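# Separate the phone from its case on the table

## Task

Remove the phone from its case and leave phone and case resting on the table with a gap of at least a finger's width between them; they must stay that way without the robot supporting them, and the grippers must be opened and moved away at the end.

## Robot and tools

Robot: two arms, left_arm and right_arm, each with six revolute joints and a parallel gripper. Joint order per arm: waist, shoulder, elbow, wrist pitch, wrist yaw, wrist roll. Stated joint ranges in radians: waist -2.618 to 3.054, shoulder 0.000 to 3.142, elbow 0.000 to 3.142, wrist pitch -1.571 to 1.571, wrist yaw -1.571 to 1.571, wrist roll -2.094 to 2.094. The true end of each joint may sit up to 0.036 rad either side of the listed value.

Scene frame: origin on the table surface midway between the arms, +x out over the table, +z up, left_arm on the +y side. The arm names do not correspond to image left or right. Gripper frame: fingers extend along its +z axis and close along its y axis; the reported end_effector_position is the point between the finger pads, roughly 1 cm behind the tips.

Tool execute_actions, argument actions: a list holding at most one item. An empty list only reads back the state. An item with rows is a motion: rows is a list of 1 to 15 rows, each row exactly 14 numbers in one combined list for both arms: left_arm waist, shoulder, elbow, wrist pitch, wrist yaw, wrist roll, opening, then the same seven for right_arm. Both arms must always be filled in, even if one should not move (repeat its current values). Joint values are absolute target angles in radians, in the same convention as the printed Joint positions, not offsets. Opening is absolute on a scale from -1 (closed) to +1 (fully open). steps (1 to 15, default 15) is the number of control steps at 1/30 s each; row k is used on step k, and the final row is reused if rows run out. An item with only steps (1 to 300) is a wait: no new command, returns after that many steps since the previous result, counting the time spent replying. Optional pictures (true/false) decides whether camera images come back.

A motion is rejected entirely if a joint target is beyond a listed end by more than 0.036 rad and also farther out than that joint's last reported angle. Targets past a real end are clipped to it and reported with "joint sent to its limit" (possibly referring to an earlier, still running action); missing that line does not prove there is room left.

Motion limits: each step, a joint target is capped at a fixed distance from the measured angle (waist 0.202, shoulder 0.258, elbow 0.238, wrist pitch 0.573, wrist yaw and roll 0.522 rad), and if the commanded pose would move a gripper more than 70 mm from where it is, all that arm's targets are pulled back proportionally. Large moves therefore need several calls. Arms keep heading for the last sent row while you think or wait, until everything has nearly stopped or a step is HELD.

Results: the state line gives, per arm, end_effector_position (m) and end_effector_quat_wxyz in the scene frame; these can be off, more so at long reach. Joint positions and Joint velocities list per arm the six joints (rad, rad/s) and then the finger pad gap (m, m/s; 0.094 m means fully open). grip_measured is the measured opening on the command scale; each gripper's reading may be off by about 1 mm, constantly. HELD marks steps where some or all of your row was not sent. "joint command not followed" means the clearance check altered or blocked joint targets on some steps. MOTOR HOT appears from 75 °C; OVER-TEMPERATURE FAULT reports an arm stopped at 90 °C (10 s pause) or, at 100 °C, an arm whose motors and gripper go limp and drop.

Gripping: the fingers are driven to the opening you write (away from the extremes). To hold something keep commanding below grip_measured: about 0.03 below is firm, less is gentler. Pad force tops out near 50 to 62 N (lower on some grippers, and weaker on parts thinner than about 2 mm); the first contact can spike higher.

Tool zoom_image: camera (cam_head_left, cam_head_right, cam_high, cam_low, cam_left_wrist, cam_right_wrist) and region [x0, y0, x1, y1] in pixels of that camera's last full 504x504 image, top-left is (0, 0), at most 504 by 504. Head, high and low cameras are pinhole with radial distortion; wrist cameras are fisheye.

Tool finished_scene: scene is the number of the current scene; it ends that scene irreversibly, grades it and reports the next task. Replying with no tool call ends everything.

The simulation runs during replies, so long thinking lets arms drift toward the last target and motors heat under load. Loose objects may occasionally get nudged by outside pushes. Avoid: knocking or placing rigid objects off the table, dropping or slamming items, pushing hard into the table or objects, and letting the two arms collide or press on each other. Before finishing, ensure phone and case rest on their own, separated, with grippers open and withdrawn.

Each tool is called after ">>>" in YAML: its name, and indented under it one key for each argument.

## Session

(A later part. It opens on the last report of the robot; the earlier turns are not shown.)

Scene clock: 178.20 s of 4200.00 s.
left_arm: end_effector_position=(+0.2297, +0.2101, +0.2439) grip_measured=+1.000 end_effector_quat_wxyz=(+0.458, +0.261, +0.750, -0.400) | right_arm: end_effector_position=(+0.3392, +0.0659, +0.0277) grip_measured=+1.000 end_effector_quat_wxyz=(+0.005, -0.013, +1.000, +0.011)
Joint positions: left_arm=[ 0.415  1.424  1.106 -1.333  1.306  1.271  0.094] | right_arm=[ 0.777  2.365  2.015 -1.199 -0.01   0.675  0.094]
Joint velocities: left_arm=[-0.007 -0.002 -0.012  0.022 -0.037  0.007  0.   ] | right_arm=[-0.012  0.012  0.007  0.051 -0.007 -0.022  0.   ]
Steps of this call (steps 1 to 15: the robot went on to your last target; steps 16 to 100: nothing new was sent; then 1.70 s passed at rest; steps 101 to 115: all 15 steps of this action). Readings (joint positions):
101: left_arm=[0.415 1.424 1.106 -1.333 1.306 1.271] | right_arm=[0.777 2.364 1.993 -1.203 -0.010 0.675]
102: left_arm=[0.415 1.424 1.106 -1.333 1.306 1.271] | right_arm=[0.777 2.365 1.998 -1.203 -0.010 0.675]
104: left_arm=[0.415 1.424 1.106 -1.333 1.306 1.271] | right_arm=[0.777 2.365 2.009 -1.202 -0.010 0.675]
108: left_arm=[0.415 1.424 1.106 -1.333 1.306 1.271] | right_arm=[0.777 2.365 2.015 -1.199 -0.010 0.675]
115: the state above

>>> execute_actions:
  actions:
    - {"rows": [[0.415, 1.424, 1.106, -1.333, 1.32, 1.271, 1.0, 0.768, 2.378, 2.04, -1.222, 0.0, 0.681, 1.0]], "steps": 15}
  pictures: false

>>> execute_actions:
  actions:
    - {"steps": 15}

Scene clock: 197.27 s of 4200.00 s.
left_arm: end_effector_position=(+0.2297, +0.2101, +0.2439) grip_measured=+1.000 end_effector_quat_wxyz=(+0.458, +0.261, +0.750, -0.400) | right_arm: end_effector_position=(+0.3355, +0.0627, +0.0216) grip_measured=+1.000 end_effector_quat_wxyz=(-0.006, -0.013, +1.000, +0.002)
Joint positions: left_arm=[ 0.415  1.424  1.106 -1.333  1.306  1.271  0.094] | right_arm=[ 0.777  2.379  2.015 -1.213 -0.01   0.675  0.094]
Joint velocities: left_arm=[-0.007  0.007 -0.017  0.037  0.051 -0.037  0.   ] | right_arm=[-0.032  0.002 -0.007 -0.022  0.022  0.051  0.   ]
Steps of this call (steps 1 to 15: the robot went on to your last target; steps 16 to 100: nothing new was sent; then 15.23 s passed at rest; steps 101 to 115: all 15 steps of this action). Readings (joint positions):
101: left_arm=[0.415 1.424 1.106 -1.333 1.306 1.271] | right_arm=[0.777 2.366 2.015 -1.200 -0.010 0.675]
102: left_arm=[0.415 1.424 1.106 -1.333 1.306 1.271] | right_arm=[0.777 2.367 2.015 -1.203 -0.010 0.675]
104: left_arm=[0.415 1.424 1.106 -1.333 1.306 1.271] | right_arm=[0.777 2.371 2.015 -1.207 -0.010 0.675]
108: left_arm=[0.415 1.424 1.106 -1.333 1.306 1.271] | right_arm=[0.777 2.378 2.015 -1.212 -0.010 0.675]
115: the state above

Scene clock: 197.77 s of 4200.00 s.
left_arm: end_effector_position=(+0.2297, +0.2101, +0.2439) grip_measured=+1.000 end_effector_quat_wxyz=(+0.458, +0.261, +0.750, -0.400) | right_arm: end_effector_position=(+0.3353, +0.0625, +0.0216) grip_measured=+1.000 end_effector_quat_wxyz=(-0.006, -0.013, +1.000, +0.002)
Joint positions: left_arm=[ 0.415  1.424  1.106 -1.333  1.306  1.271  0.094] | right_arm=[ 0.777  2.379  2.015 -1.214 -0.01   0.675  0.094]
Joint velocities: left_arm=[-0.017 -0.017 -0.012 -0.037 -0.037 -0.007  0.   ] | right_arm=[ 0.017  0.007  0.007 -0.037  0.007  0.066  0.   ]
Steps of this call (steps 1 to 15: the robot went on to your last target). Readings (joint positions):
1: left_arm=[0.415 1.424 1.106 -1.333 1.306 1.271] | right_arm=[0.777 2.379 2.015 -1.214 -0.010 0.675]
2: left_arm=[0.415 1.424 1.106 -1.333 1.306 1.271] | right_arm=[0.777 2.379 2.015 -1.214 -0.010 0.675]
4: left_arm=[0.415 1.424 1.106 -1.333 1.306 1.271] | right_arm=[0.777 2.379 2.015 -1.214 -0.010 0.675]
8: left_arm=[0.415 1.424 1.106 -1.333 1.306 1.271] | right_arm=[0.777 2.379 2.015 -1.214 -0.010 0.675]
15: the state above
All arms were judged still, so your last target was given up. Only a new action makes them travel on or press farther. Fingers that are still opening or closing keep moving.

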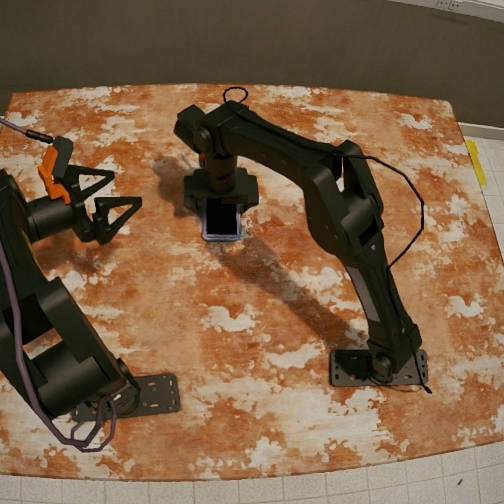

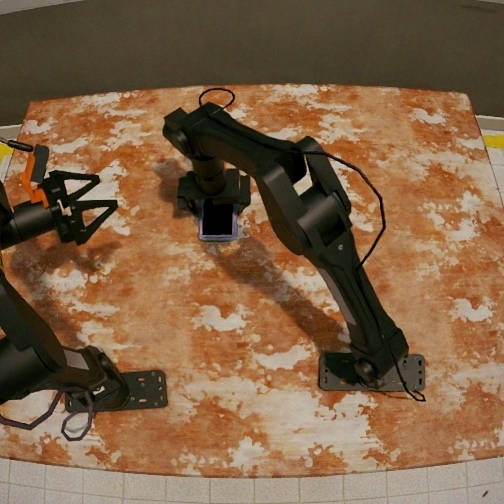

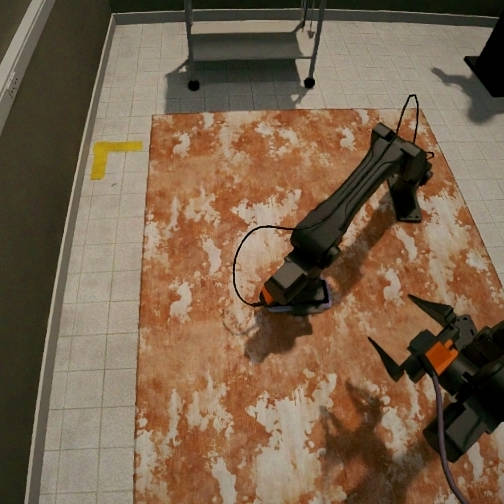

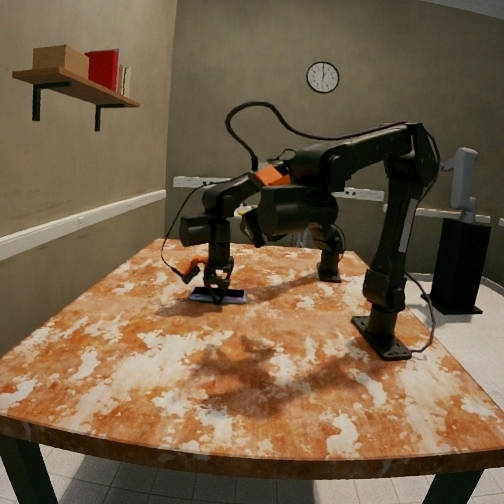

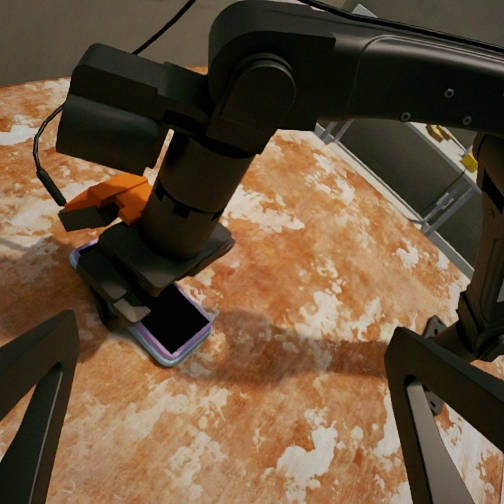

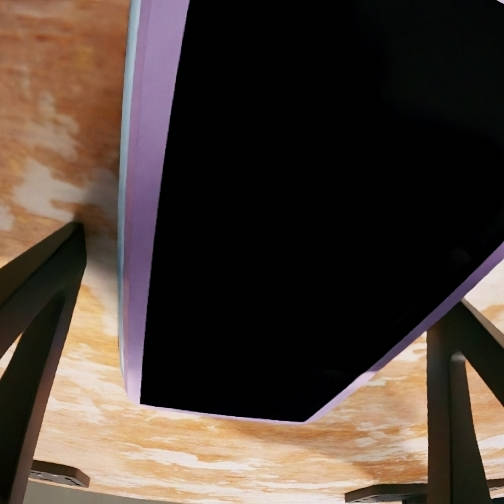

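>>> execute_actions:
  actions:
    - {"rows": [[0.415, 1.424, 1.106, -1.333, 1.32, 1.271, 1.0, 0.756, 2.335, 2.04, -1.215, 0.0, 0.681, 1.0], [0.415, 1.424, 1.106, -1.333, 1.32, 1.271, 1.0, 0.756, 2.335, 2.04, -1.215, 0.0, 0.681, 1.0], [0.415, 1.424, 1.106, -1.333, 1.32, 1.271, 1.0, 0.756, 2.335, 2.04, -1.215, 0.0, 0.681, 1.0], [0.415, 1.424, 1.106, -1.333, 1.32, 1.271, 1.0, 0.756, 2.335, 2.04, -1.215, 0.0, 0.681, 1.0], [0.415, 1.424, 1.106, -1.333, 1.32, 1.271, 1.0, 0.756, 2.335, 2.04, -1.215, 0.0, 0.681, 1.0], [0.415, 1.424, 1.106, -1.333, 1.32, 1.271, 1.0, 0.756, 2.335, 2.04, -1.215, 0.0, 0.681, 1.0], [0.415, 1.424, 1.106, -1.333, 1.32, 1.271, 1.0, 0.756, 2.335, 2.04, -1.215, 0.0, 0.681, 1.0], [0.415, 1.424, 1.106, -1.333, 1.32, 1.271, 1.0, 0.756, 2.335, 2.04, -1.215, 0.0, 0.681, 1.0], [0.415, 1.424, 1.106, -1.333, 1.32, 1.271, 1.0, 0.756, 2.335, 2.04, -1.215, 0.0, 0.681, 1.0], [0.415, 1.424, 1.106, -1.333, 1.32, 1.271, 1.0, 0.756, 2.335, 2.04, -1.215, 0.0, 0.681, 1.0]], "steps": 12}
  pictures: false

>>> execute_actions:
  actions:
    - {"rows": [[0.415, 1.424, 1.106, -1.333, 1.32, 1.271, 1.0, 0.756, 2.371, 2.04, -1.215, 0.0, 0.681, 1.0]], "steps": 15}
  pictures: false

>>> execute_actions:
  actions:
    - {"steps": 15}

Scene clock: 219.13 s of 4200.00 s.
left_arm: end_effector_position=(+0.2297, +0.2101, +0.2439) grip_measured=+1.000 end_effector_quat_wxyz=(+0.458, +0.261, +0.750, -0.400) | right_arm: end_effector_position=(+0.3413, +0.0577, +0.0285) grip_measured=+1.000 end_effector_quat_wxyz=(+0.000, -0.005, +1.000, +0.006)
Joint positions: left_arm=[ 0.415  1.424  1.106 -1.333  1.306  1.271  0.094] | right_arm=[ 0.761  2.363  2.015 -1.214 -0.009  0.675  0.094]
Joint velocities: left_arm=[ 0.007 -0.017 -0.012  0.007  0.007  0.007  0.   ] | right_arm=[-0.007  0.002  0.002 -0.037  0.037  0.007  0.   ]
Steps of this call (steps 1 to 90: nothing new was sent; then 17.97 s passed at rest; steps 91 to 102: all 12 steps of this action). Readings (joint positions):
91: left_arm=[0.415 1.424 1.106 -1.333 1.306 1.271] | right_arm=[0.776 2.378 2.015 -1.214 -0.010 0.675]
92: left_arm=[0.415 1.424 1.106 -1.333 1.306 1.271] | right_arm=[0.775 2.377 2.015 -1.214 -0.010 0.675]
94: left_arm=[0.415 1.424 1.106 -1.333 1.306 1.271] | right_arm=[0.770 2.372 2.015 -1.214 -0.010 0.675]
98: left_arm=[0.415 1.424 1.106 -1.333 1.306 1.271] | right_arm=[0.762 2.364 2.015 -1.214 -0.009 0.675]
102: the state above

Scene clock: 219.63 s of 4200.00 s.
left_arm: end_effector_position=(+0.2297, +0.2101, +0.2439) grip_measured=+1.000 end_effector_quat_wxyz=(+0.458, +0.261, +0.750, -0.400) | right_arm: end_effector_position=(+0.3408, +0.0573, +0.0253) grip_measured=+1.000 end_effector_quat_wxyz=(-0.002, -0.005, +1.000, +0.004)
Joint positions: left_arm=[ 0.415  1.424  1.106 -1.333  1.306  1.271  0.094] | right_arm=[ 0.761  2.37   2.015 -1.214 -0.009  0.675  0.094]
Joint velocities: left_arm=[ 0.007  0.022 -0.027  0.007  0.007 -0.051  0.   ] | right_arm=[ 0.012 -0.012 -0.022 -0.022  0.095 -0.051  0.   ]
Steps of this call (steps 1 to 15: all 15 steps of this action). Readings (joint positions):
1: left_arm=[0.415 1.424 1.106 -1.333 1.306 1.271] | right_arm=[0.761 2.364 2.015 -1.214 -0.009 0.675]
2: left_arm=[0.415 1.424 1.106 -1.333 1.306 1.271] | right_arm=[0.761 2.364 2.015 -1.214 -0.009 0.675]
4: left_arm=[0.415 1.424 1.106 -1.333 1.306 1.271] | right_arm=[0.761 2.366 2.015 -1.214 -0.009 0.675]
8: left_arm=[0.415 1.424 1.106 -1.333 1.306 1.271] | right_arm=[0.761 2.370 2.015 -1.214 -0.009 0.675]
15: the state above

Scene clock: 220.13 s of 4200.00 s.
left_arm: end_effector_position=(+0.2297, +0.2101, +0.2438) grip_measured=+1.000 end_effector_quat_wxyz=(+0.458, +0.261, +0.750, -0.400) | right_arm: end_effector_position=(+0.3408, +0.0573, +0.0253) grip_measured=+1.000 end_effector_quat_wxyz=(-0.002, -0.005, +1.000, +0.004)
Joint positions: left_arm=[ 0.415  1.424  1.106 -1.333  1.306  1.271  0.094] | right_arm=[ 0.761  2.37   2.015 -1.214 -0.009  0.675  0.094]
Joint velocities: left_arm=[-0.017 -0.012  0.002  0.007 -0.051  0.037  0.   ] | right_arm=[ 0.002 -0.002 -0.002 -0.007  0.007  0.037  0.   ]
Steps of this call (steps 1 to 15: the robot went on to your last target). Readings (joint positions):
1: left_arm=[0.415 1.424 1.106 -1.333 1.306 1.271] | right_arm=[0.761 2.370 2.015 -1.214 -0.009 0.675]
2: left_arm=[0.415 1.424 1.106 -1.333 1.306 1.271] | right_arm=[0.761 2.370 2.015 -1.214 -0.009 0.675]
4: left_arm=[0.415 1.424 1.106 -1.333 1.306 1.271] | right_arm=[0.761 2.370 2.015 -1.214 -0.009 0.675]
8: left_arm=[0.415 1.424 1.106 -1.333 1.306 1.271] | right_arm=[0.761 2.370 2.015 -1.214 -0.009 0.675]
15: the state above
All arms were judged still, so your last target was given up. Only a new action makes them travel on or press farther. Fingers that are still opening or closing keep moving.

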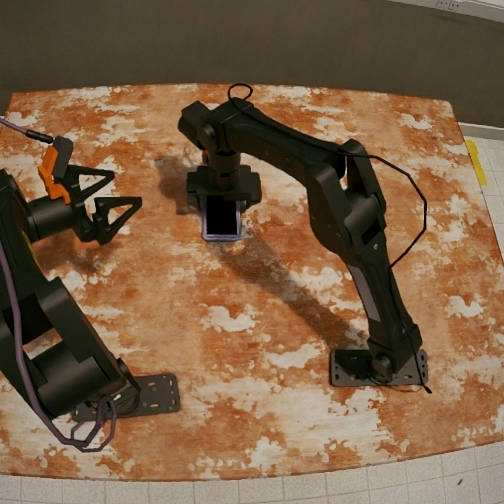

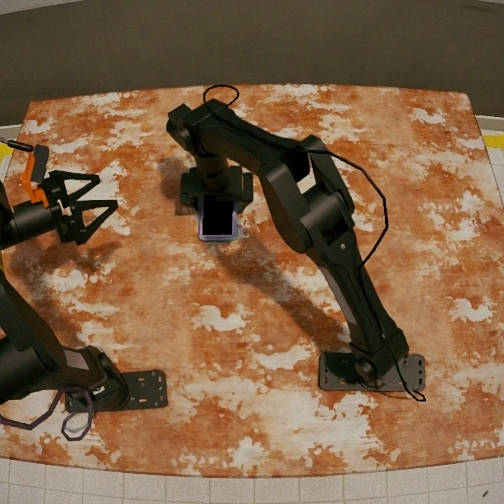

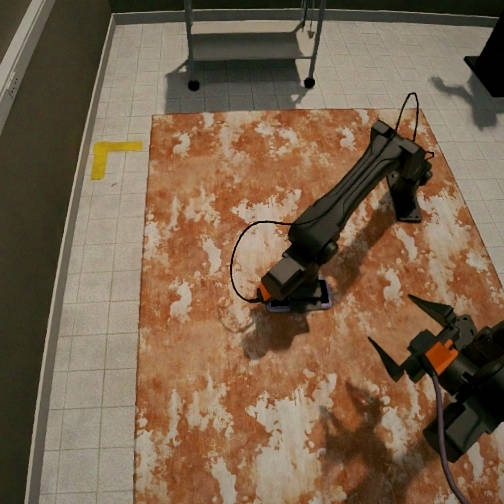

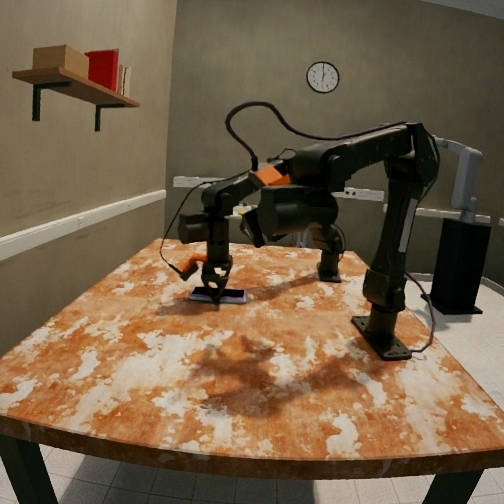

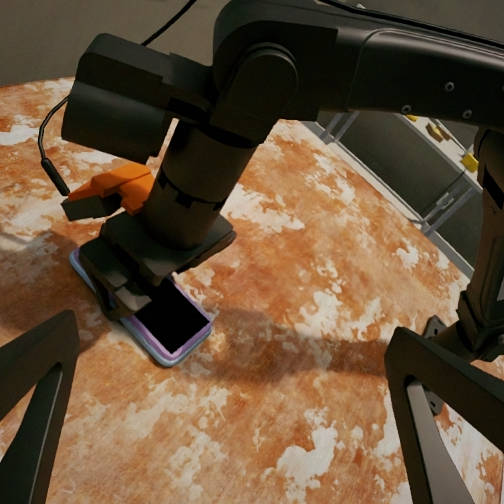

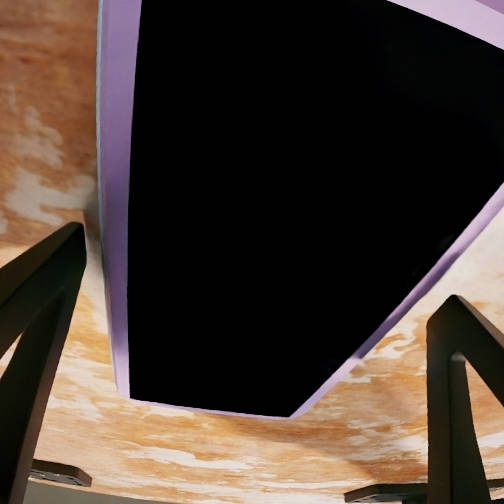

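>>> execute_actions:
  actions:
    - {"rows": [[0.415, 1.424, 1.106, -1.333, 1.32, 1.271, 1.0, 0.756, 2.371, 2.04, -1.215, 0.0, 0.681, 0.9], [0.415, 1.424, 1.106, -1.333, 1.32, 1.271, 1.0, 0.756, 2.371, 2.04, -1.215, 0.0, 0.681, 0.85], [0.415, 1.424, 1.106, -1.333, 1.32, 1.271, 1.0, 0.756, 2.371, 2.04, -1.215, 0.0, 0.681, 0.8], [0.415, 1.424, 1.106, -1.333, 1.32, 1.271, 1.0, 0.756, 2.371, 2.04, -1.215, 0.0, 0.681, 0.76], [0.415, 1.424, 1.106, -1.333, 1.32, 1.271, 1.0, 0.756, 2.371, 2.04, -1.215, 0.0, 0.681, 0.72], [0.415, 1.424, 1.106, -1.333, 1.32, 1.271, 1.0, 0.756, 2.371, 2.04, -1.215, 0.0, 0.681, 0.68], [0.415, 1.424, 1.106, -1.333, 1.32, 1.271, 1.0, 0.756, 2.371, 2.04, -1.215, 0.0, 0.681, 0.65], [0.415, 1.424, 1.106, -1.333, 1.32, 1.271, 1.0, 0.756, 2.371, 2.04, -1.215, 0.0, 0.681, 0.62], [0.415, 1.424, 1.106, -1.333, 1.32, 1.271, 1.0, 0.756, 2.371, 2.04, -1.215, 0.0, 0.681, 0.59], [0.415, 1.424, 1.106, -1.333, 1.32, 1.271, 1.0, 0.756, 2.371, 2.04, -1.215, 0.0, 0.681, 0.56], [0.415, 1.424, 1.106, -1.333, 1.32, 1.271, 1.0, 0.756, 2.371, 2.04, -1.215, 0.0, 0.681, 0.53], [0.415, 1.424, 1.106, -1.333, 1.32, 1.271, 1.0, 0.756, 2.371, 2.04, -1.215, 0.0, 0.681, 0.50], [0.415, 1.424, 1.106, -1.333, 1.32, 1.271, 1.0, 0.756, 2.371, 2.04, -1.215, 0.0, 0.681, 0.47], [0.415, 1.424, 1.106, -1.333, 1.32, 1.271, 1.0, 0.756, 2.371, 2.04, -1.215, 0.0, 0.681, 0.44], [0.415, 1.424, 1.106, -1.333, 1.32, 1.271, 1.0, 0.756, 2.371, 2.04, -1.215, 0.0, 0.681, 0.42]], "steps": 15}
  pictures: false

>>> execute_actions:
  actions:
    - {"steps": 15}

Scene clock: 239.40 s of 4200.00 s.
left_arm: end_effector_position=(+0.2297, +0.2101, +0.2438) grip_measured=+1.000 end_effector_quat_wxyz=(+0.458, +0.261, +0.750, -0.400) | right_arm: end_effector_position=(+0.3404, +0.0569, +0.0253) grip_measured=+0.449 end_effector_quat_wxyz=(-0.003, -0.005, +1.000, +0.003)
Joint positions: left_arm=[ 0.415  1.424  1.106 -1.333  1.306  1.271  0.094] | right_arm=[ 0.761  2.37   2.015 -1.216 -0.009  0.676  0.068]
Joint velocities: left_arm=[-0.007  0.007  0.002  0.022 -0.051  0.037  0.   ] | right_arm=[-0.002 -0.002 -0.032 -0.022  0.037 -0.022 -0.002]
Steps of this call (steps 1 to 90: nothing new was sent; then 15.77 s passed at rest; steps 91 to 105: all 15 steps of this action). Readings (joint positions):
91: left_arm=[0.415 1.424 1.106 -1.333 1.306 1.271] | right_arm=[0.761 2.370 2.015 -1.214 -0.009 0.675]
92: left_arm=[0.415 1.424 1.106 -1.333 1.306 1.271] | right_arm=[0.761 2.370 2.015 -1.214 -0.009 0.675]
94: left_arm=[0.415 1.424 1.106 -1.333 1.306 1.271] | right_arm=[0.761 2.370 2.015 -1.214 -0.010 0.675]
98: left_arm=[0.415 1.424 1.106 -1.333 1.306 1.271] | right_arm=[0.761 2.370 2.015 -1.213 -0.012 0.675]
105: the state above

Scene clock: 239.90 s of 4200.00 s.
left_arm: end_effector_position=(+0.2297, +0.2101, +0.2438) grip_measured=+1.000 end_effector_quat_wxyz=(+0.458, +0.261, +0.750, -0.400) | right_arm: end_effector_position=(+0.3404, +0.0568, +0.0253) grip_measured=+0.449 end_effector_quat_wxyz=(-0.003, -0.005, +1.000, +0.003)
Joint positions: left_arm=[ 0.415  1.424  1.106 -1.333  1.306  1.271  0.094] | right_arm=[ 0.761  2.37   2.015 -1.216 -0.009  0.676  0.068]
Joint velocities: left_arm=[-0.007 -0.007  0.007 -0.022 -0.022  0.022  0.   ] | right_arm=[ 0.002  0.007 -0.002 -0.037 -0.037 -0.051 -0.001]
Steps of this call (steps 1 to 15: the robot went on to your last target). Readings (joint positions):
1: left_arm=[0.415 1.424 1.106 -1.333 1.306 1.271] | right_arm=[0.761 2.370 2.015 -1.216 -0.009 0.676]
2: left_arm=[0.415 1.424 1.106 -1.333 1.306 1.271] | right_arm=[0.761 2.370 2.015 -1.216 -0.009 0.676]
4: left_arm=[0.415 1.424 1.106 -1.333 1.306 1.271] | right_arm=[0.761 2.370 2.015 -1.216 -0.009 0.676]
8: left_arm=[0.415 1.424 1.106 -1.333 1.306 1.271] | right_arm=[0.761 2.370 2.015 -1.216 -0.009 0.676]
15: the state above
All arms were judged still, so your last target was given up. Only a new action makes them travel on or press farther. Fingers that are still opening or closing keep moving.

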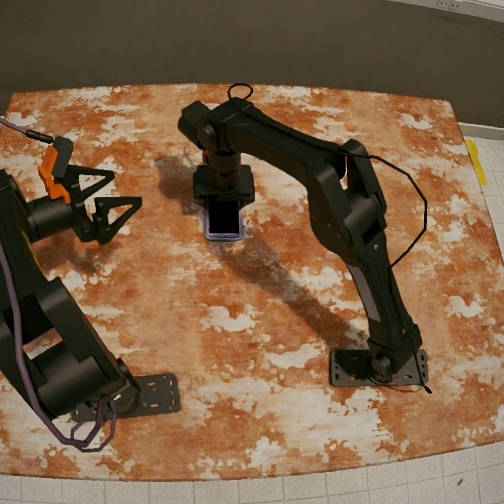

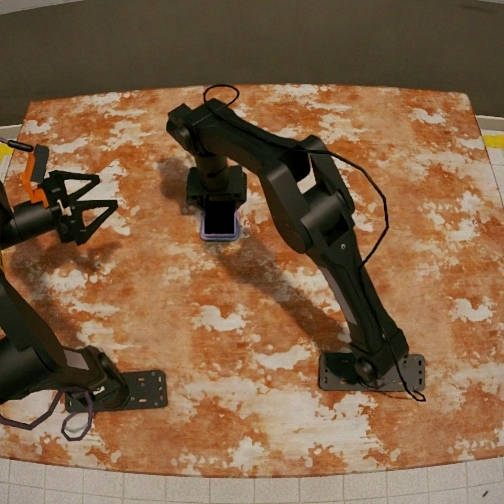

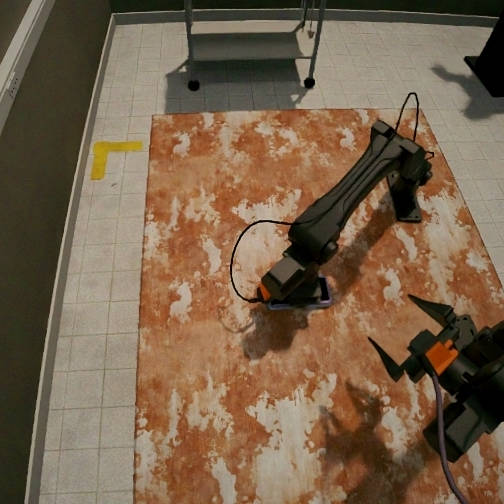

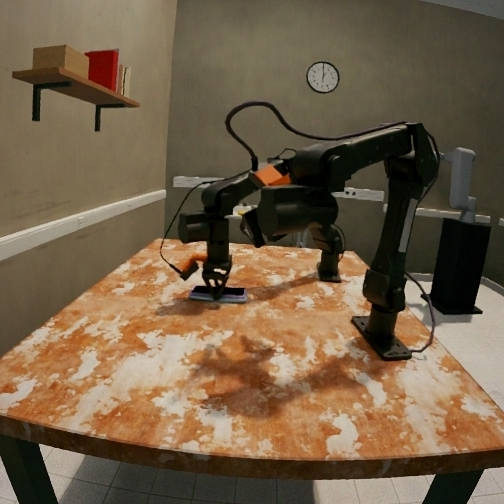

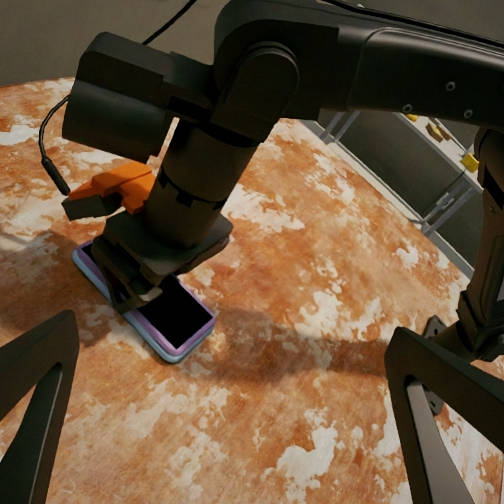

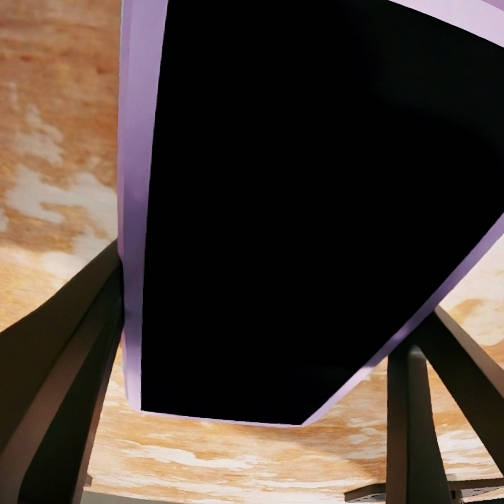

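>>> execute_actions:
  actions: []

Scene clock: 263.23 s of 4200.00 s.
left_arm: end_effector_position=(+0.2297, +0.2101, +0.2438) grip_measured=+1.000 end_effector_quat_wxyz=(+0.458, +0.261, +0.750, -0.400) | right_arm: end_effector_position=(+0.3404, +0.0568, +0.0253) grip_measured=+0.449 end_effector_quat_wxyz=(-0.003, -0.005, +1.000, +0.003)
Joint positions: left_arm=[ 0.415  1.424  1.106 -1.333  1.306  1.271  0.094] | right_arm=[ 0.761  2.37   2.015 -1.216 -0.009  0.676  0.068]
Joint velocities: left_arm=[ 0.017 -0.002 -0.002 -0.037  0.081  0.051  0.   ] | right_arm=[-0.007  0.002 -0.022 -0.007 -0.007 -0.037  0.001]
Steps of this call (steps 1 to 90: nothing new was sent; then 20.33 s passed at rest). Readings (joint positions):
1: left_arm=[0.415 1.424 1.106 -1.333 1.306 1.271] | right_arm=[0.761 2.370 2.015 -1.216 -0.009 0.676]
2: left_arm=[0.415 1.424 1.106 -1.333 1.306 1.271] | right_arm=[0.761 2.370 2.015 -1.216 -0.009 0.676]
4: left_arm=[0.415 1.424 1.106 -1.333 1.306 1.271] | right_arm=[0.761 2.370 2.015 -1.216 -0.009 0.676]
8: left_arm=[0.415 1.424 1.106 -1.333 1.306 1.271] | right_arm=[0.761 2.370 2.015 -1.216 -0.009 0.676]
90: the state above

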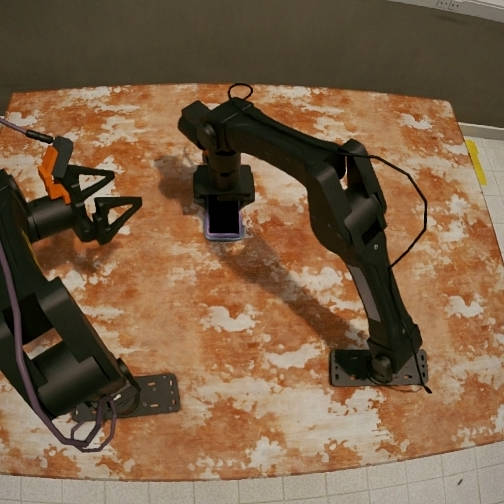

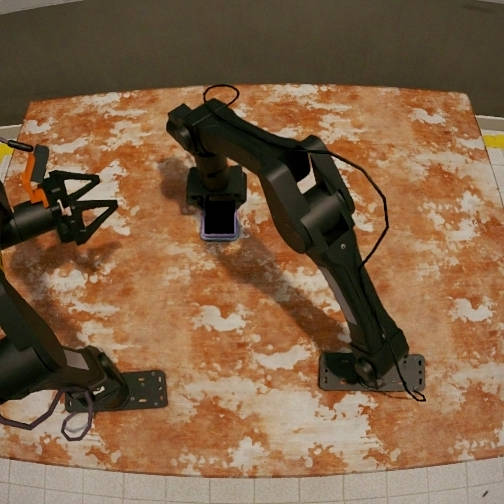

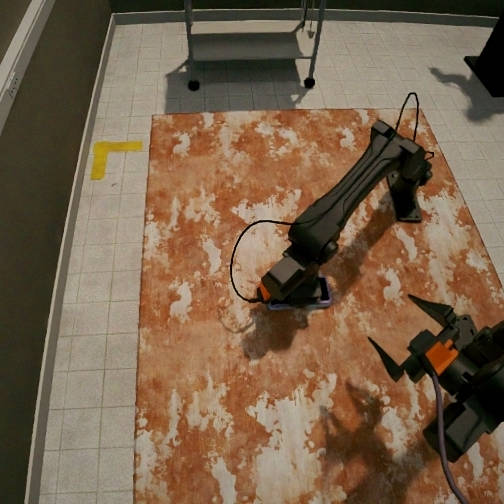

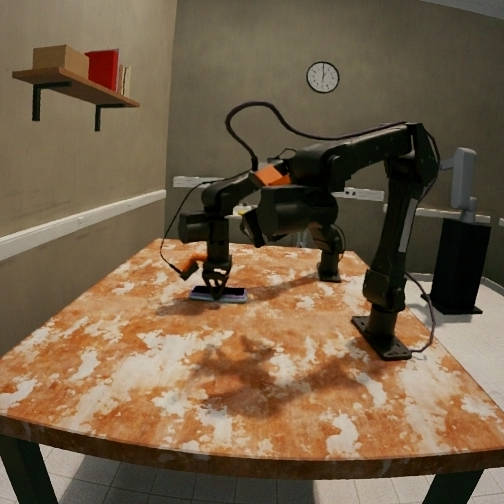

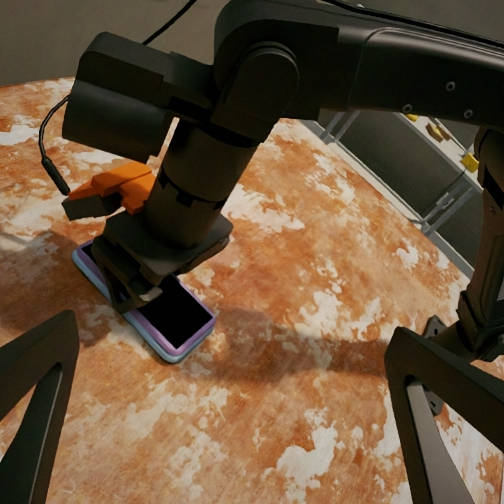

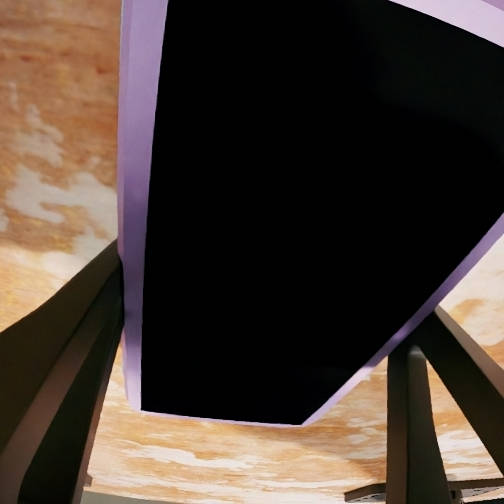

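>>> execute_actions:
  actions:
    - {"rows": [[0.415,1.424,1.106,-1.333,1.32,1.271,1.0,0.756,2.360,2.04,-1.215,0.0,0.681,0.41],[0.415,1.424,1.106,-1.333,1.32,1.271,1.0,0.756,2.352,2.04,-1.22,0.0,0.681,0.41],[0.415,1.424,1.106,-1.333,1.32,1.271,1.0,0.756,2.345,2.04,-1.225,0.0,0.681,0.41],[0.415,1.424,1.106,-1.333,1.32,1.271,1.0,0.756,2.339,2.04,-1.231,0.0,0.681,0.41],[0.415,1.424,1.106,-1.333,1.32,1.271,1.0,0.756,2.333,2.04,-1.237,0.0,0.681,0.41],[0.415,1.424,1.106,-1.333,1.32,1.271,1.0,0.756,2.327,2.04,-1.243,0.0,0.681,0.41],[0.415,1.424,1.106,-1.333,1.32,1.271,1.0,0.756,2.321,2.04,-1.249,0.0,0.681,0.41],[0.415,1.424,1.106,-1.333,1.32,1.271,1.0,0.756,2.315,2.04,-1.255,0.0,0.681,0.41],[0.415,1.424,1.106,-1.333,1.32,1.271,1.0,0.756,2.309,2.04,-1.261,0.0,0.681,0.41],[0.415,1.424,1.106,-1.333,1.32,1.271,1.0,0.756,2.303,2.04,-1.267,0.0,0.681,0.41],[0.415,1.424,1.106,-1.333,1.32,1.271,1.0,0.756,2.297,2.04,-1.273,0.0,0.681,0.41],[0.415,1.424,1.106,-1.333,1.32,1.271,1.0,0.756,2.291,2.04,-1.279,0.0,0.681,0.41],[0.415,1.424,1.106,-1.333,1.32,1.271,1.0,0.756,2.286,2.04,-1.284,0.0,0.681,0.41],[0.415,1.424,1.106,-1.333,1.32,1.271,1.0,0.756,2.282,2.04,-1.288,0.0,0.681,0.41],[0.415,1.424,1.106,-1.333,1.32,1.271,1.0,0.756,2.280,2.04,-1.29,0.0,0.681,0.41]], "steps": 15}
  pictures: false

>>> execute_actions:
  actions:
    - {"steps": 15}

Scene clock: 289.07 s of 4200.00 s.
left_arm: end_effector_position=(+0.2297, +0.2101, +0.2438) grip_measured=+1.000 end_effector_quat_wxyz=(+0.458, +0.261, +0.750, -0.400) | right_arm: end_effector_position=(+0.3345, +0.0517, +0.0411) grip_measured=+0.449 end_effector_quat_wxyz=(-0.005, -0.005, +1.000, +0.000)
Joint positions: left_arm=[ 0.415  1.424  1.106 -1.333  1.306  1.271  0.094] | right_arm=[ 0.761  2.334  2.015 -1.26  -0.007  0.676  0.068]
Joint velocities: left_arm=[-0.002 -0.007  0.002 -0.051 -0.037 -0.066  0.   ] | right_arm=[-0.002 -0.164 -0.002 -0.168 -0.007 -0.066  0.001]
Steps of this call (steps 1 to 90: nothing new was sent; then 22.33 s passed at rest; steps 91 to 105: all 15 steps of this action). Readings (joint positions):
91: left_arm=[0.415 1.424 1.106 -1.333 1.306 1.271] | right_arm=[0.761 2.370 2.015 -1.216 -0.009 0.676]
92: left_arm=[0.415 1.424 1.106 -1.333 1.306 1.271] | right_arm=[0.761 2.368 2.015 -1.216 -0.009 0.676]
94: left_arm=[0.415 1.424 1.106 -1.333 1.306 1.271] | right_arm=[0.761 2.366 2.015 -1.217 -0.009 0.676]
98: left_arm=[0.415 1.424 1.106 -1.333 1.306 1.271] | right_arm=[0.761 2.358 2.015 -1.224 -0.007 0.676]
105: the state above

Scene clock: 289.57 s of 4200.00 s.
left_arm: end_effector_position=(+0.2297, +0.2101, +0.2438) grip_measured=+1.000 end_effector_quat_wxyz=(+0.458, +0.261, +0.750, -0.400) | right_arm: end_effector_position=(+0.3319, +0.0496, +0.0489) grip_measured=+0.449 end_effector_quat_wxyz=(-0.006, -0.005, +1.000, -0.000)
Joint positions: left_arm=[ 0.415  1.424  1.106 -1.333  1.306  1.271  0.094] | right_arm=[ 0.761  2.316  2.015 -1.279 -0.007  0.676  0.068]
Joint velocities: left_arm=[-0.002 -0.002 -0.012  0.007 -0.007 -0.022  0.   ] | right_arm=[ 0.012  0.002 -0.012  0.007 -0.007  0.037 -0.001]
Steps of this call (steps 1 to 15: the robot went on to your last target). Readings (joint positions):
1: left_arm=[0.415 1.424 1.106 -1.333 1.306 1.271] | right_arm=[0.761 2.329 2.015 -1.265 -0.007 0.676]
2: left_arm=[0.415 1.424 1.106 -1.333 1.306 1.271] | right_arm=[0.761 2.324 2.015 -1.268 -0.007 0.676]
4: left_arm=[0.415 1.424 1.106 -1.333 1.306 1.271] | right_arm=[0.761 2.318 2.015 -1.272 -0.007 0.676]
8: left_arm=[0.415 1.424 1.106 -1.333 1.306 1.271] | right_arm=[0.761 2.316 2.015 -1.277 -0.007 0.676]
15: the state above

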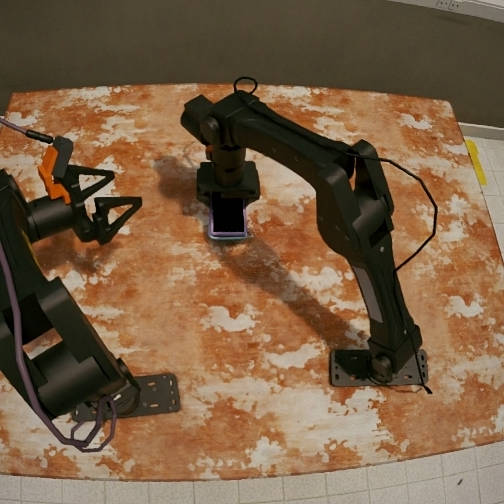

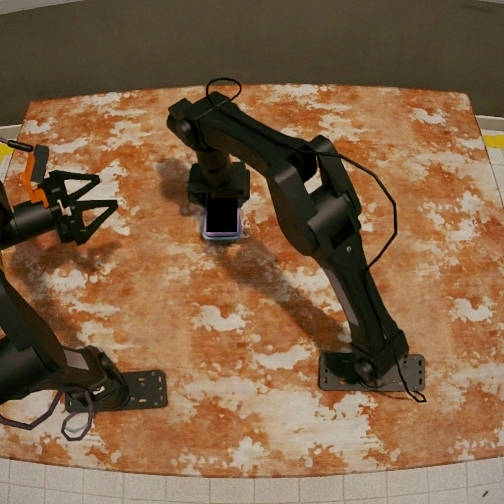

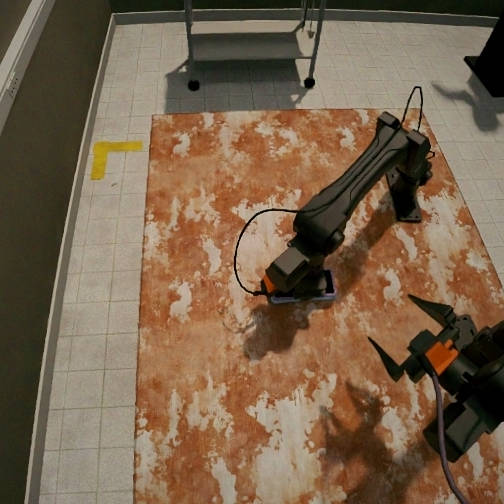

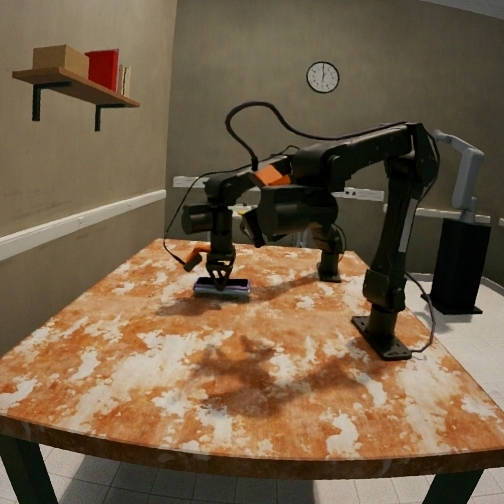

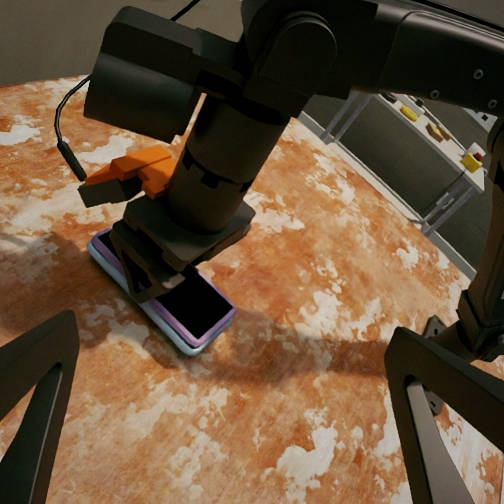

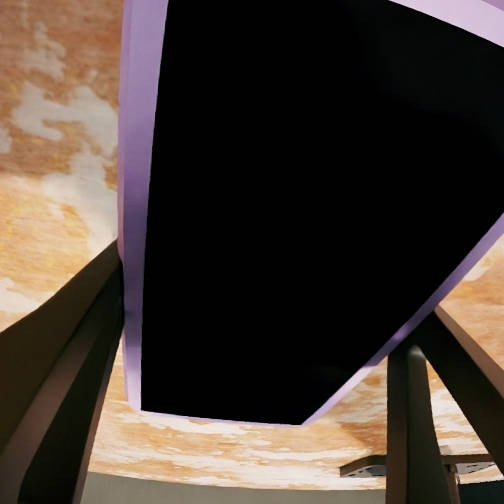

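>>> zoom_image:
  camera: "cam_low"
  region: [160, 240, 280, 320]

>>> zoom_image:
  camera: "cam_left_wrist"
  region: [60, 200, 260, 380]

Region (160, 240, 280, 320) of cam_low's 504x504 image, scaled by 4.200, with more detail than that image has.

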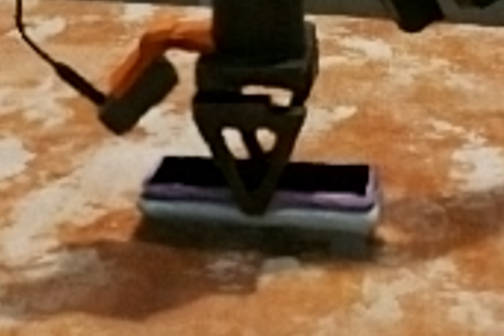

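Region (60, 200, 260, 380) of cam_left_wrist's 504x504 image, scaled by 2.520, with more detail than that image has; it fills the top 454 rows of this view, and the rest is white.

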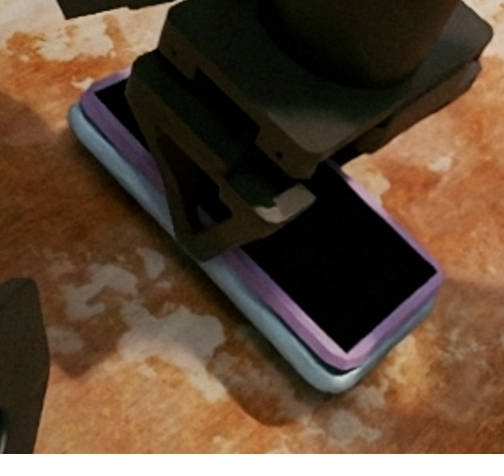

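>>> execute_actions:
  actions:
    - {"rows": [[0.415,1.424,1.106,-1.333,1.32,1.271,1.0,0.756,2.318,2.04,-1.275,0.0,0.681,0.41],[0.415,1.424,1.106,-1.333,1.32,1.271,1.0,0.756,2.323,2.04,-1.27,0.0,0.681,0.41],[0.415,1.424,1.106,-1.333,1.32,1.271,1.0,0.756,2.328,2.04,-1.265,0.0,0.681,0.41],[0.415,1.424,1.106,-1.333,1.32,1.271,1.0,0.756,2.333,2.04,-1.26,0.0,0.681,0.41],[0.415,1.424,1.106,-1.333,1.32,1.271,1.0,0.756,2.338,2.04,-1.255,0.0,0.681,0.41],[0.415,1.424,1.106,-1.333,1.32,1.271,1.0,0.756,2.343,2.04,-1.25,0.0,0.681,0.41],[0.415,1.424,1.106,-1.333,1.32,1.271,1.0,0.756,2.348,2.04,-1.245,0.0,0.681,0.41],[0.415,1.424,1.106,-1.333,1.32,1.271,1.0,0.756,2.352,2.04,-1.24,0.0,0.681,0.41],[0.415,1.424,1.106,-1.333,1.32,1.271,1.0,0.756,2.356,2.04,-1.235,0.0,0.681,0.41],[0.415,1.424,1.106,-1.333,1.32,1.271,1.0,0.756,2.360,2.04,-1.23,0.0,0.681,0.41],[0.415,1.424,1.106,-1.333,1.32,1.271,1.0,0.756,2.363,2.04,-1.225,0.0,0.681,0.41],[0.415,1.424,1.106,-1.333,1.32,1.271,1.0,0.756,2.365,2.04,-1.22,0.0,0.681,0.41],[0.415,1.424,1.106,-1.333,1.32,1.271,1.0,0.756,2.367,2.04,-1.215,0.0,0.681,0.41],[0.415,1.424,1.106,-1.333,1.32,1.271,1.0,0.756,2.368,2.04,-1.21,0.0,0.681,0.41],[0.415,1.424,1.106,-1.333,1.32,1.271,1.0,0.756,2.369,2.04,-1.207,0.0,0.681,0.41]], "steps": 15}
  pictures: false

>>> execute_actions:
  actions:
    - {"steps": 15}
  pictures: false

Scene clock: 350.53 s of 4200.00 s.
left_arm: end_effector_position=(+0.2297, +0.2101, +0.2438) grip_measured=+1.000 end_effector_quat_wxyz=(+0.458, +0.261, +0.750, -0.400) | right_arm: end_effector_position=(+0.3333, +0.0517, +0.0266) grip_measured=+0.449 end_effector_quat_wxyz=(-0.017, -0.005, +1.000, -0.006)
Joint positions: left_arm=[ 0.415  1.424  1.106 -1.333  1.306  1.271  0.094] | right_arm=[ 0.761  2.368  2.015 -1.253 -0.011  0.676  0.068]
Joint velocities: left_arm=[ 0.007 -0.012 -0.017 -0.022 -0.007 -0.022  0.   ] | right_arm=[-0.002 -0.012 -0.027  0.037 -0.037  0.081 -0.   ]
Steps of this call (steps 1 to 15: the robot went on to your last target; steps 16 to 100: nothing new was sent; then 57.13 s passed at rest; steps 101 to 115: all 15 steps of this action). Readings (joint positions):
101: left_arm=[0.415 1.424 1.106 -1.333 1.306 1.271] | right_arm=[0.761 2.317 2.015 -1.279 -0.007 0.676]
102: left_arm=[0.415 1.424 1.106 -1.333 1.306 1.271] | right_arm=[0.761 2.318 2.015 -1.279 -0.007 0.676]
104: left_arm=[0.415 1.424 1.106 -1.333 1.306 1.271] | right_arm=[0.761 2.326 2.015 -1.276 -0.007 0.676]
108: left_arm=[0.415 1.424 1.106 -1.333 1.306 1.271] | right_arm=[0.761 2.351 2.015 -1.264 -0.007 0.676]
115: the state above

Scene clock: 351.03 s of 4200.00 s.
left_arm: end_effector_position=(+0.2297, +0.2101, +0.2438) grip_measured=+1.000 end_effector_quat_wxyz=(+0.458, +0.261, +0.750, -0.400) | right_arm: end_effector_position=(+0.3334, +0.0517, +0.0266) grip_measured=+0.449 end_effector_quat_wxyz=(-0.017, -0.005, +1.000, -0.006)
Joint positions: left_arm=[ 0.415  1.424  1.106 -1.333  1.306  1.271  0.094] | right_arm=[ 0.761  2.368  2.015 -1.252 -0.011  0.676  0.068]
Joint velocities: left_arm=[-0.002  0.002  0.007 -0.007 -0.007  0.007  0.   ] | right_arm=[-0.012 -0.012  0.007  0.066  0.022 -0.051 -0.001]
Steps of this call (steps 1 to 15: the robot went on to your last target). Readings (joint positions):
1: left_arm=[0.415 1.424 1.106 -1.333 1.306 1.271] | right_arm=[0.761 2.368 2.015 -1.252 -0.011 0.676]
2: left_arm=[0.415 1.424 1.106 -1.333 1.306 1.271] | right_arm=[0.761 2.368 2.015 -1.252 -0.011 0.676]
4: left_arm=[0.415 1.424 1.106 -1.333 1.306 1.271] | right_arm=[0.761 2.368 2.015 -1.252 -0.011 0.676]
8: left_arm=[0.415 1.424 1.106 -1.333 1.306 1.271] | right_arm=[0.761 2.368 2.015 -1.252 -0.011 0.676]
15: the state above
All arms were judged still, so your last target was given up. Only a new action makes them travel on or press farther. Fingers that are still opening or closing keep moving.

>>> execute_actions:
  actions:
    - {"rows": [[0.415,1.424,1.106,-1.333,1.32,1.271,1.0,0.756,2.369,2.04,-1.245,0.0,0.681,0.45],[0.415,1.424,1.106,-1.333,1.32,1.271,1.0,0.756,2.369,2.04,-1.245,0.0,0.681,0.50],[0.415,1.424,1.106,-1.333,1.32,1.271,1.0,0.756,2.369,2.04,-1.245,0.0,0.681,0.55],[0.415,1.424,1.106,-1.333,1.32,1.271,1.0,0.756,2.369,2.04,-1.245,0.0,0.681,0.60],[0.415,1.424,1.106,-1.333,1.32,1.271,1.0,0.756,2.369,2.04,-1.245,0.0,0.681,0.62],[0.415,1.424,1.106,-1.333,1.32,1.271,1.0,0.756,2.369,2.04,-1.245,0.0,0.681,0.62],[0.415,1.424,1.106,-1.333,1.32,1.271,1.0,0.756,2.369,2.04,-1.245,0.0,0.681,0.62],[0.415,1.424,1.106,-1.333,1.32,1.271,1.0,0.756,2.355,2.04,-1.245,0.0,0.681,0.62],[0.415,1.424,1.106,-1.333,1.32,1.271,1.0,0.756,2.345,2.04,-1.245,0.0,0.681,0.62],[0.415,1.424,1.106,-1.333,1.32,1.271,1.0,0.756,2.337,2.04,-1.245,0.0,0.681,0.62],[0.415,1.424,1.106,-1.333,1.32,1.271,1.0,0.756,2.330,2.04,-1.245,0.0,0.681,0.62],[0.415,1.424,1.106,-1.333,1.32,1.271,1.0,0.756,2.324,2.04,-1.245,0.0,0.681,0.62],[0.415,1.424,1.106,-1.333,1.32,1.271,1.0,0.756,2.320,2.04,-1.245,0.0,0.681,0.62],[0.415,1.424,1.106,-1.333,1.32,1.271,1.0,0.756,2.318,2.04,-1.245,0.0,0.681,0.62],[0.415,1.424,1.106,-1.333,1.32,1.271,1.0,0.756,2.318,2.04,-1.245,0.0,0.681,0.62]], "steps": 15}
  pictures: false

>>> execute_actions:
  actions:
    - {"steps": 15}

Scene clock: 380.80 s of 4200.00 s.
left_arm: end_effector_position=(+0.2297, +0.2101, +0.2438) grip_measured=+1.000 end_effector_quat_wxyz=(+0.458, +0.261, +0.750, -0.400) | right_arm: end_effector_position=(+0.3339, +0.0521, +0.0302) grip_measured=+0.618 end_effector_quat_wxyz=(-0.014, -0.005, +1.000, -0.004)
Joint positions: left_arm=[ 0.415  1.424  1.106 -1.333  1.306  1.271  0.094] | right_arm=[ 0.761  2.359  2.015 -1.253 -0.011  0.676  0.076]
Joint velocities: left_arm=[-0.007  0.007 -0.022  0.051  0.007  0.007  0.   ] | right_arm=[-0.017 -0.1    0.017 -0.022 -0.007 -0.051 -0.   ]
Steps of this call (steps 1 to 90: nothing new was sent; then 26.27 s passed at rest; steps 91 to 105: all 15 steps of this action). Readings (joint positions):
91: left_arm=[0.415 1.424 1.106 -1.333 1.306 1.271] | right_arm=[0.761 2.368 2.015 -1.254 -0.011 0.676]
92: left_arm=[0.415 1.424 1.106 -1.333 1.306 1.271] | right_arm=[0.761 2.368 2.015 -1.254 -0.011 0.676]
94: left_arm=[0.415 1.424 1.106 -1.333 1.306 1.271] | right_arm=[0.761 2.368 2.015 -1.253 -0.012 0.676]
98: left_arm=[0.415 1.424 1.106 -1.333 1.306 1.271] | right_arm=[0.761 2.368 2.015 -1.253 -0.012 0.676]
105: the state above

Scene clock: 381.30 s of 4200.00 s.
left_arm: end_effector_position=(+0.2297, +0.2101, +0.2438) grip_measured=+1.000 end_effector_quat_wxyz=(+0.458, +0.261, +0.750, -0.400) | right_arm: end_effector_position=(+0.3349, +0.0529, +0.0368) grip_measured=+0.618 end_effector_quat_wxyz=(-0.008, -0.005, +1.000, +0.001)
Joint positions: left_arm=[ 0.415  1.424  1.106 -1.333  1.306  1.271  0.094] | right_arm=[ 0.761  2.344  2.015 -1.253 -0.011  0.676  0.076]
Joint velocities: left_arm=[-0.002 -0.012 -0.007 -0.051 -0.022  0.081  0.   ] | right_arm=[ 0.002 -0.007 -0.007 -0.051 -0.051  0.051 -0.001]
Steps of this call (steps 1 to 15: the robot went on to your last target). Readings (joint positions):
1: left_arm=[0.415 1.424 1.106 -1.333 1.306 1.271] | right_arm=[0.761 2.356 2.015 -1.253 -0.011 0.676]
2: left_arm=[0.415 1.424 1.106 -1.333 1.306 1.271] | right_arm=[0.761 2.352 2.015 -1.253 -0.011 0.676]
4: left_arm=[0.415 1.424 1.106 -1.333 1.306 1.271] | right_arm=[0.761 2.346 2.015 -1.253 -0.011 0.676]
8: left_arm=[0.415 1.424 1.106 -1.333 1.306 1.271] | right_arm=[0.761 2.344 2.015 -1.253 -0.011 0.676]
15: the state above

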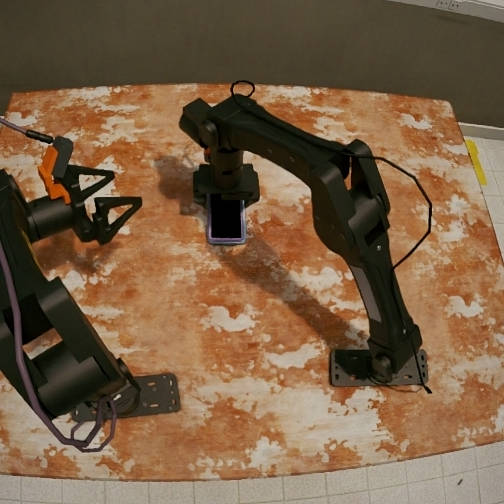

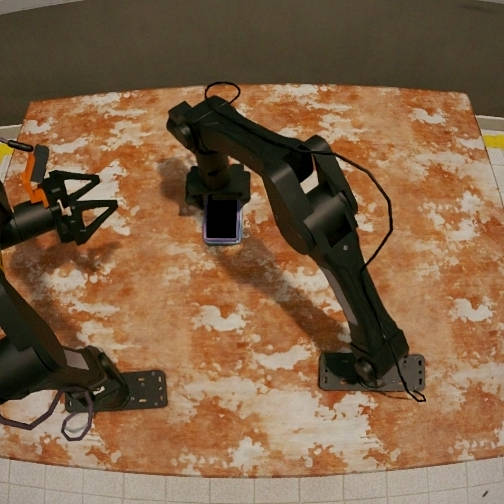

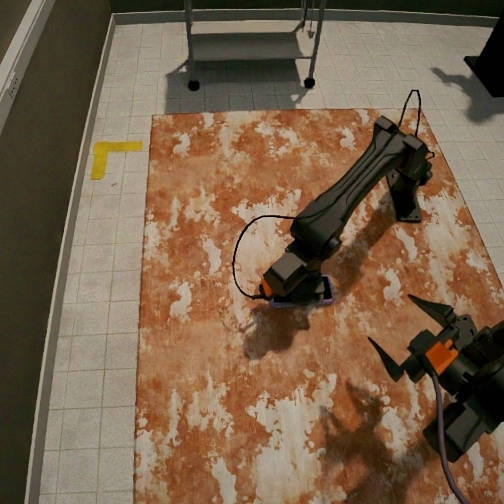

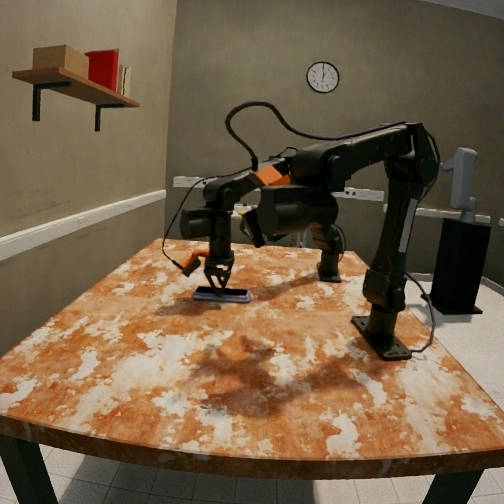

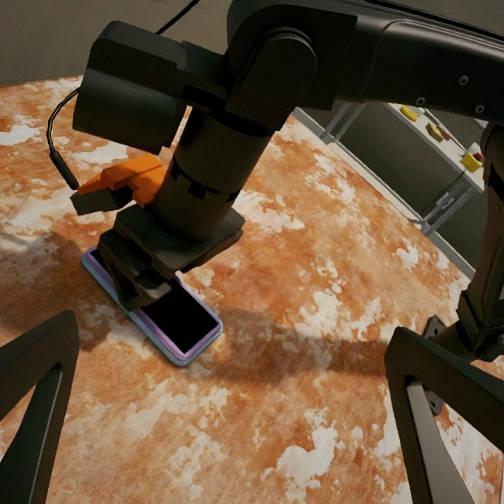

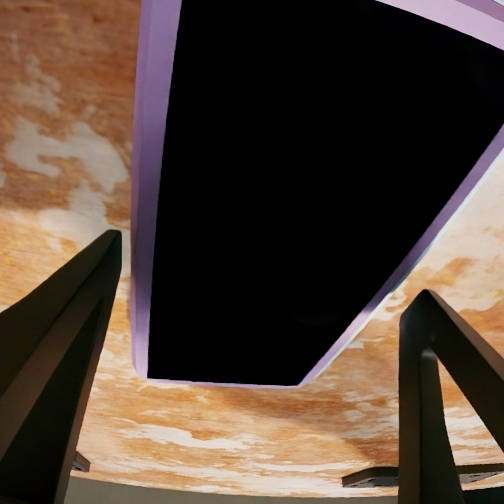

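>>> zoom_image:
  camera: "cam_low"
  region: [170, 260, 270, 320]

Region (170, 260, 270, 320) of cam_low's 504x504 image, scaled by 5.040, with more detail than that image has; it fills the top 302 rows of this view, and the rest is white.

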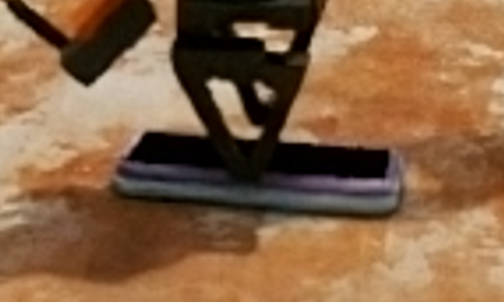

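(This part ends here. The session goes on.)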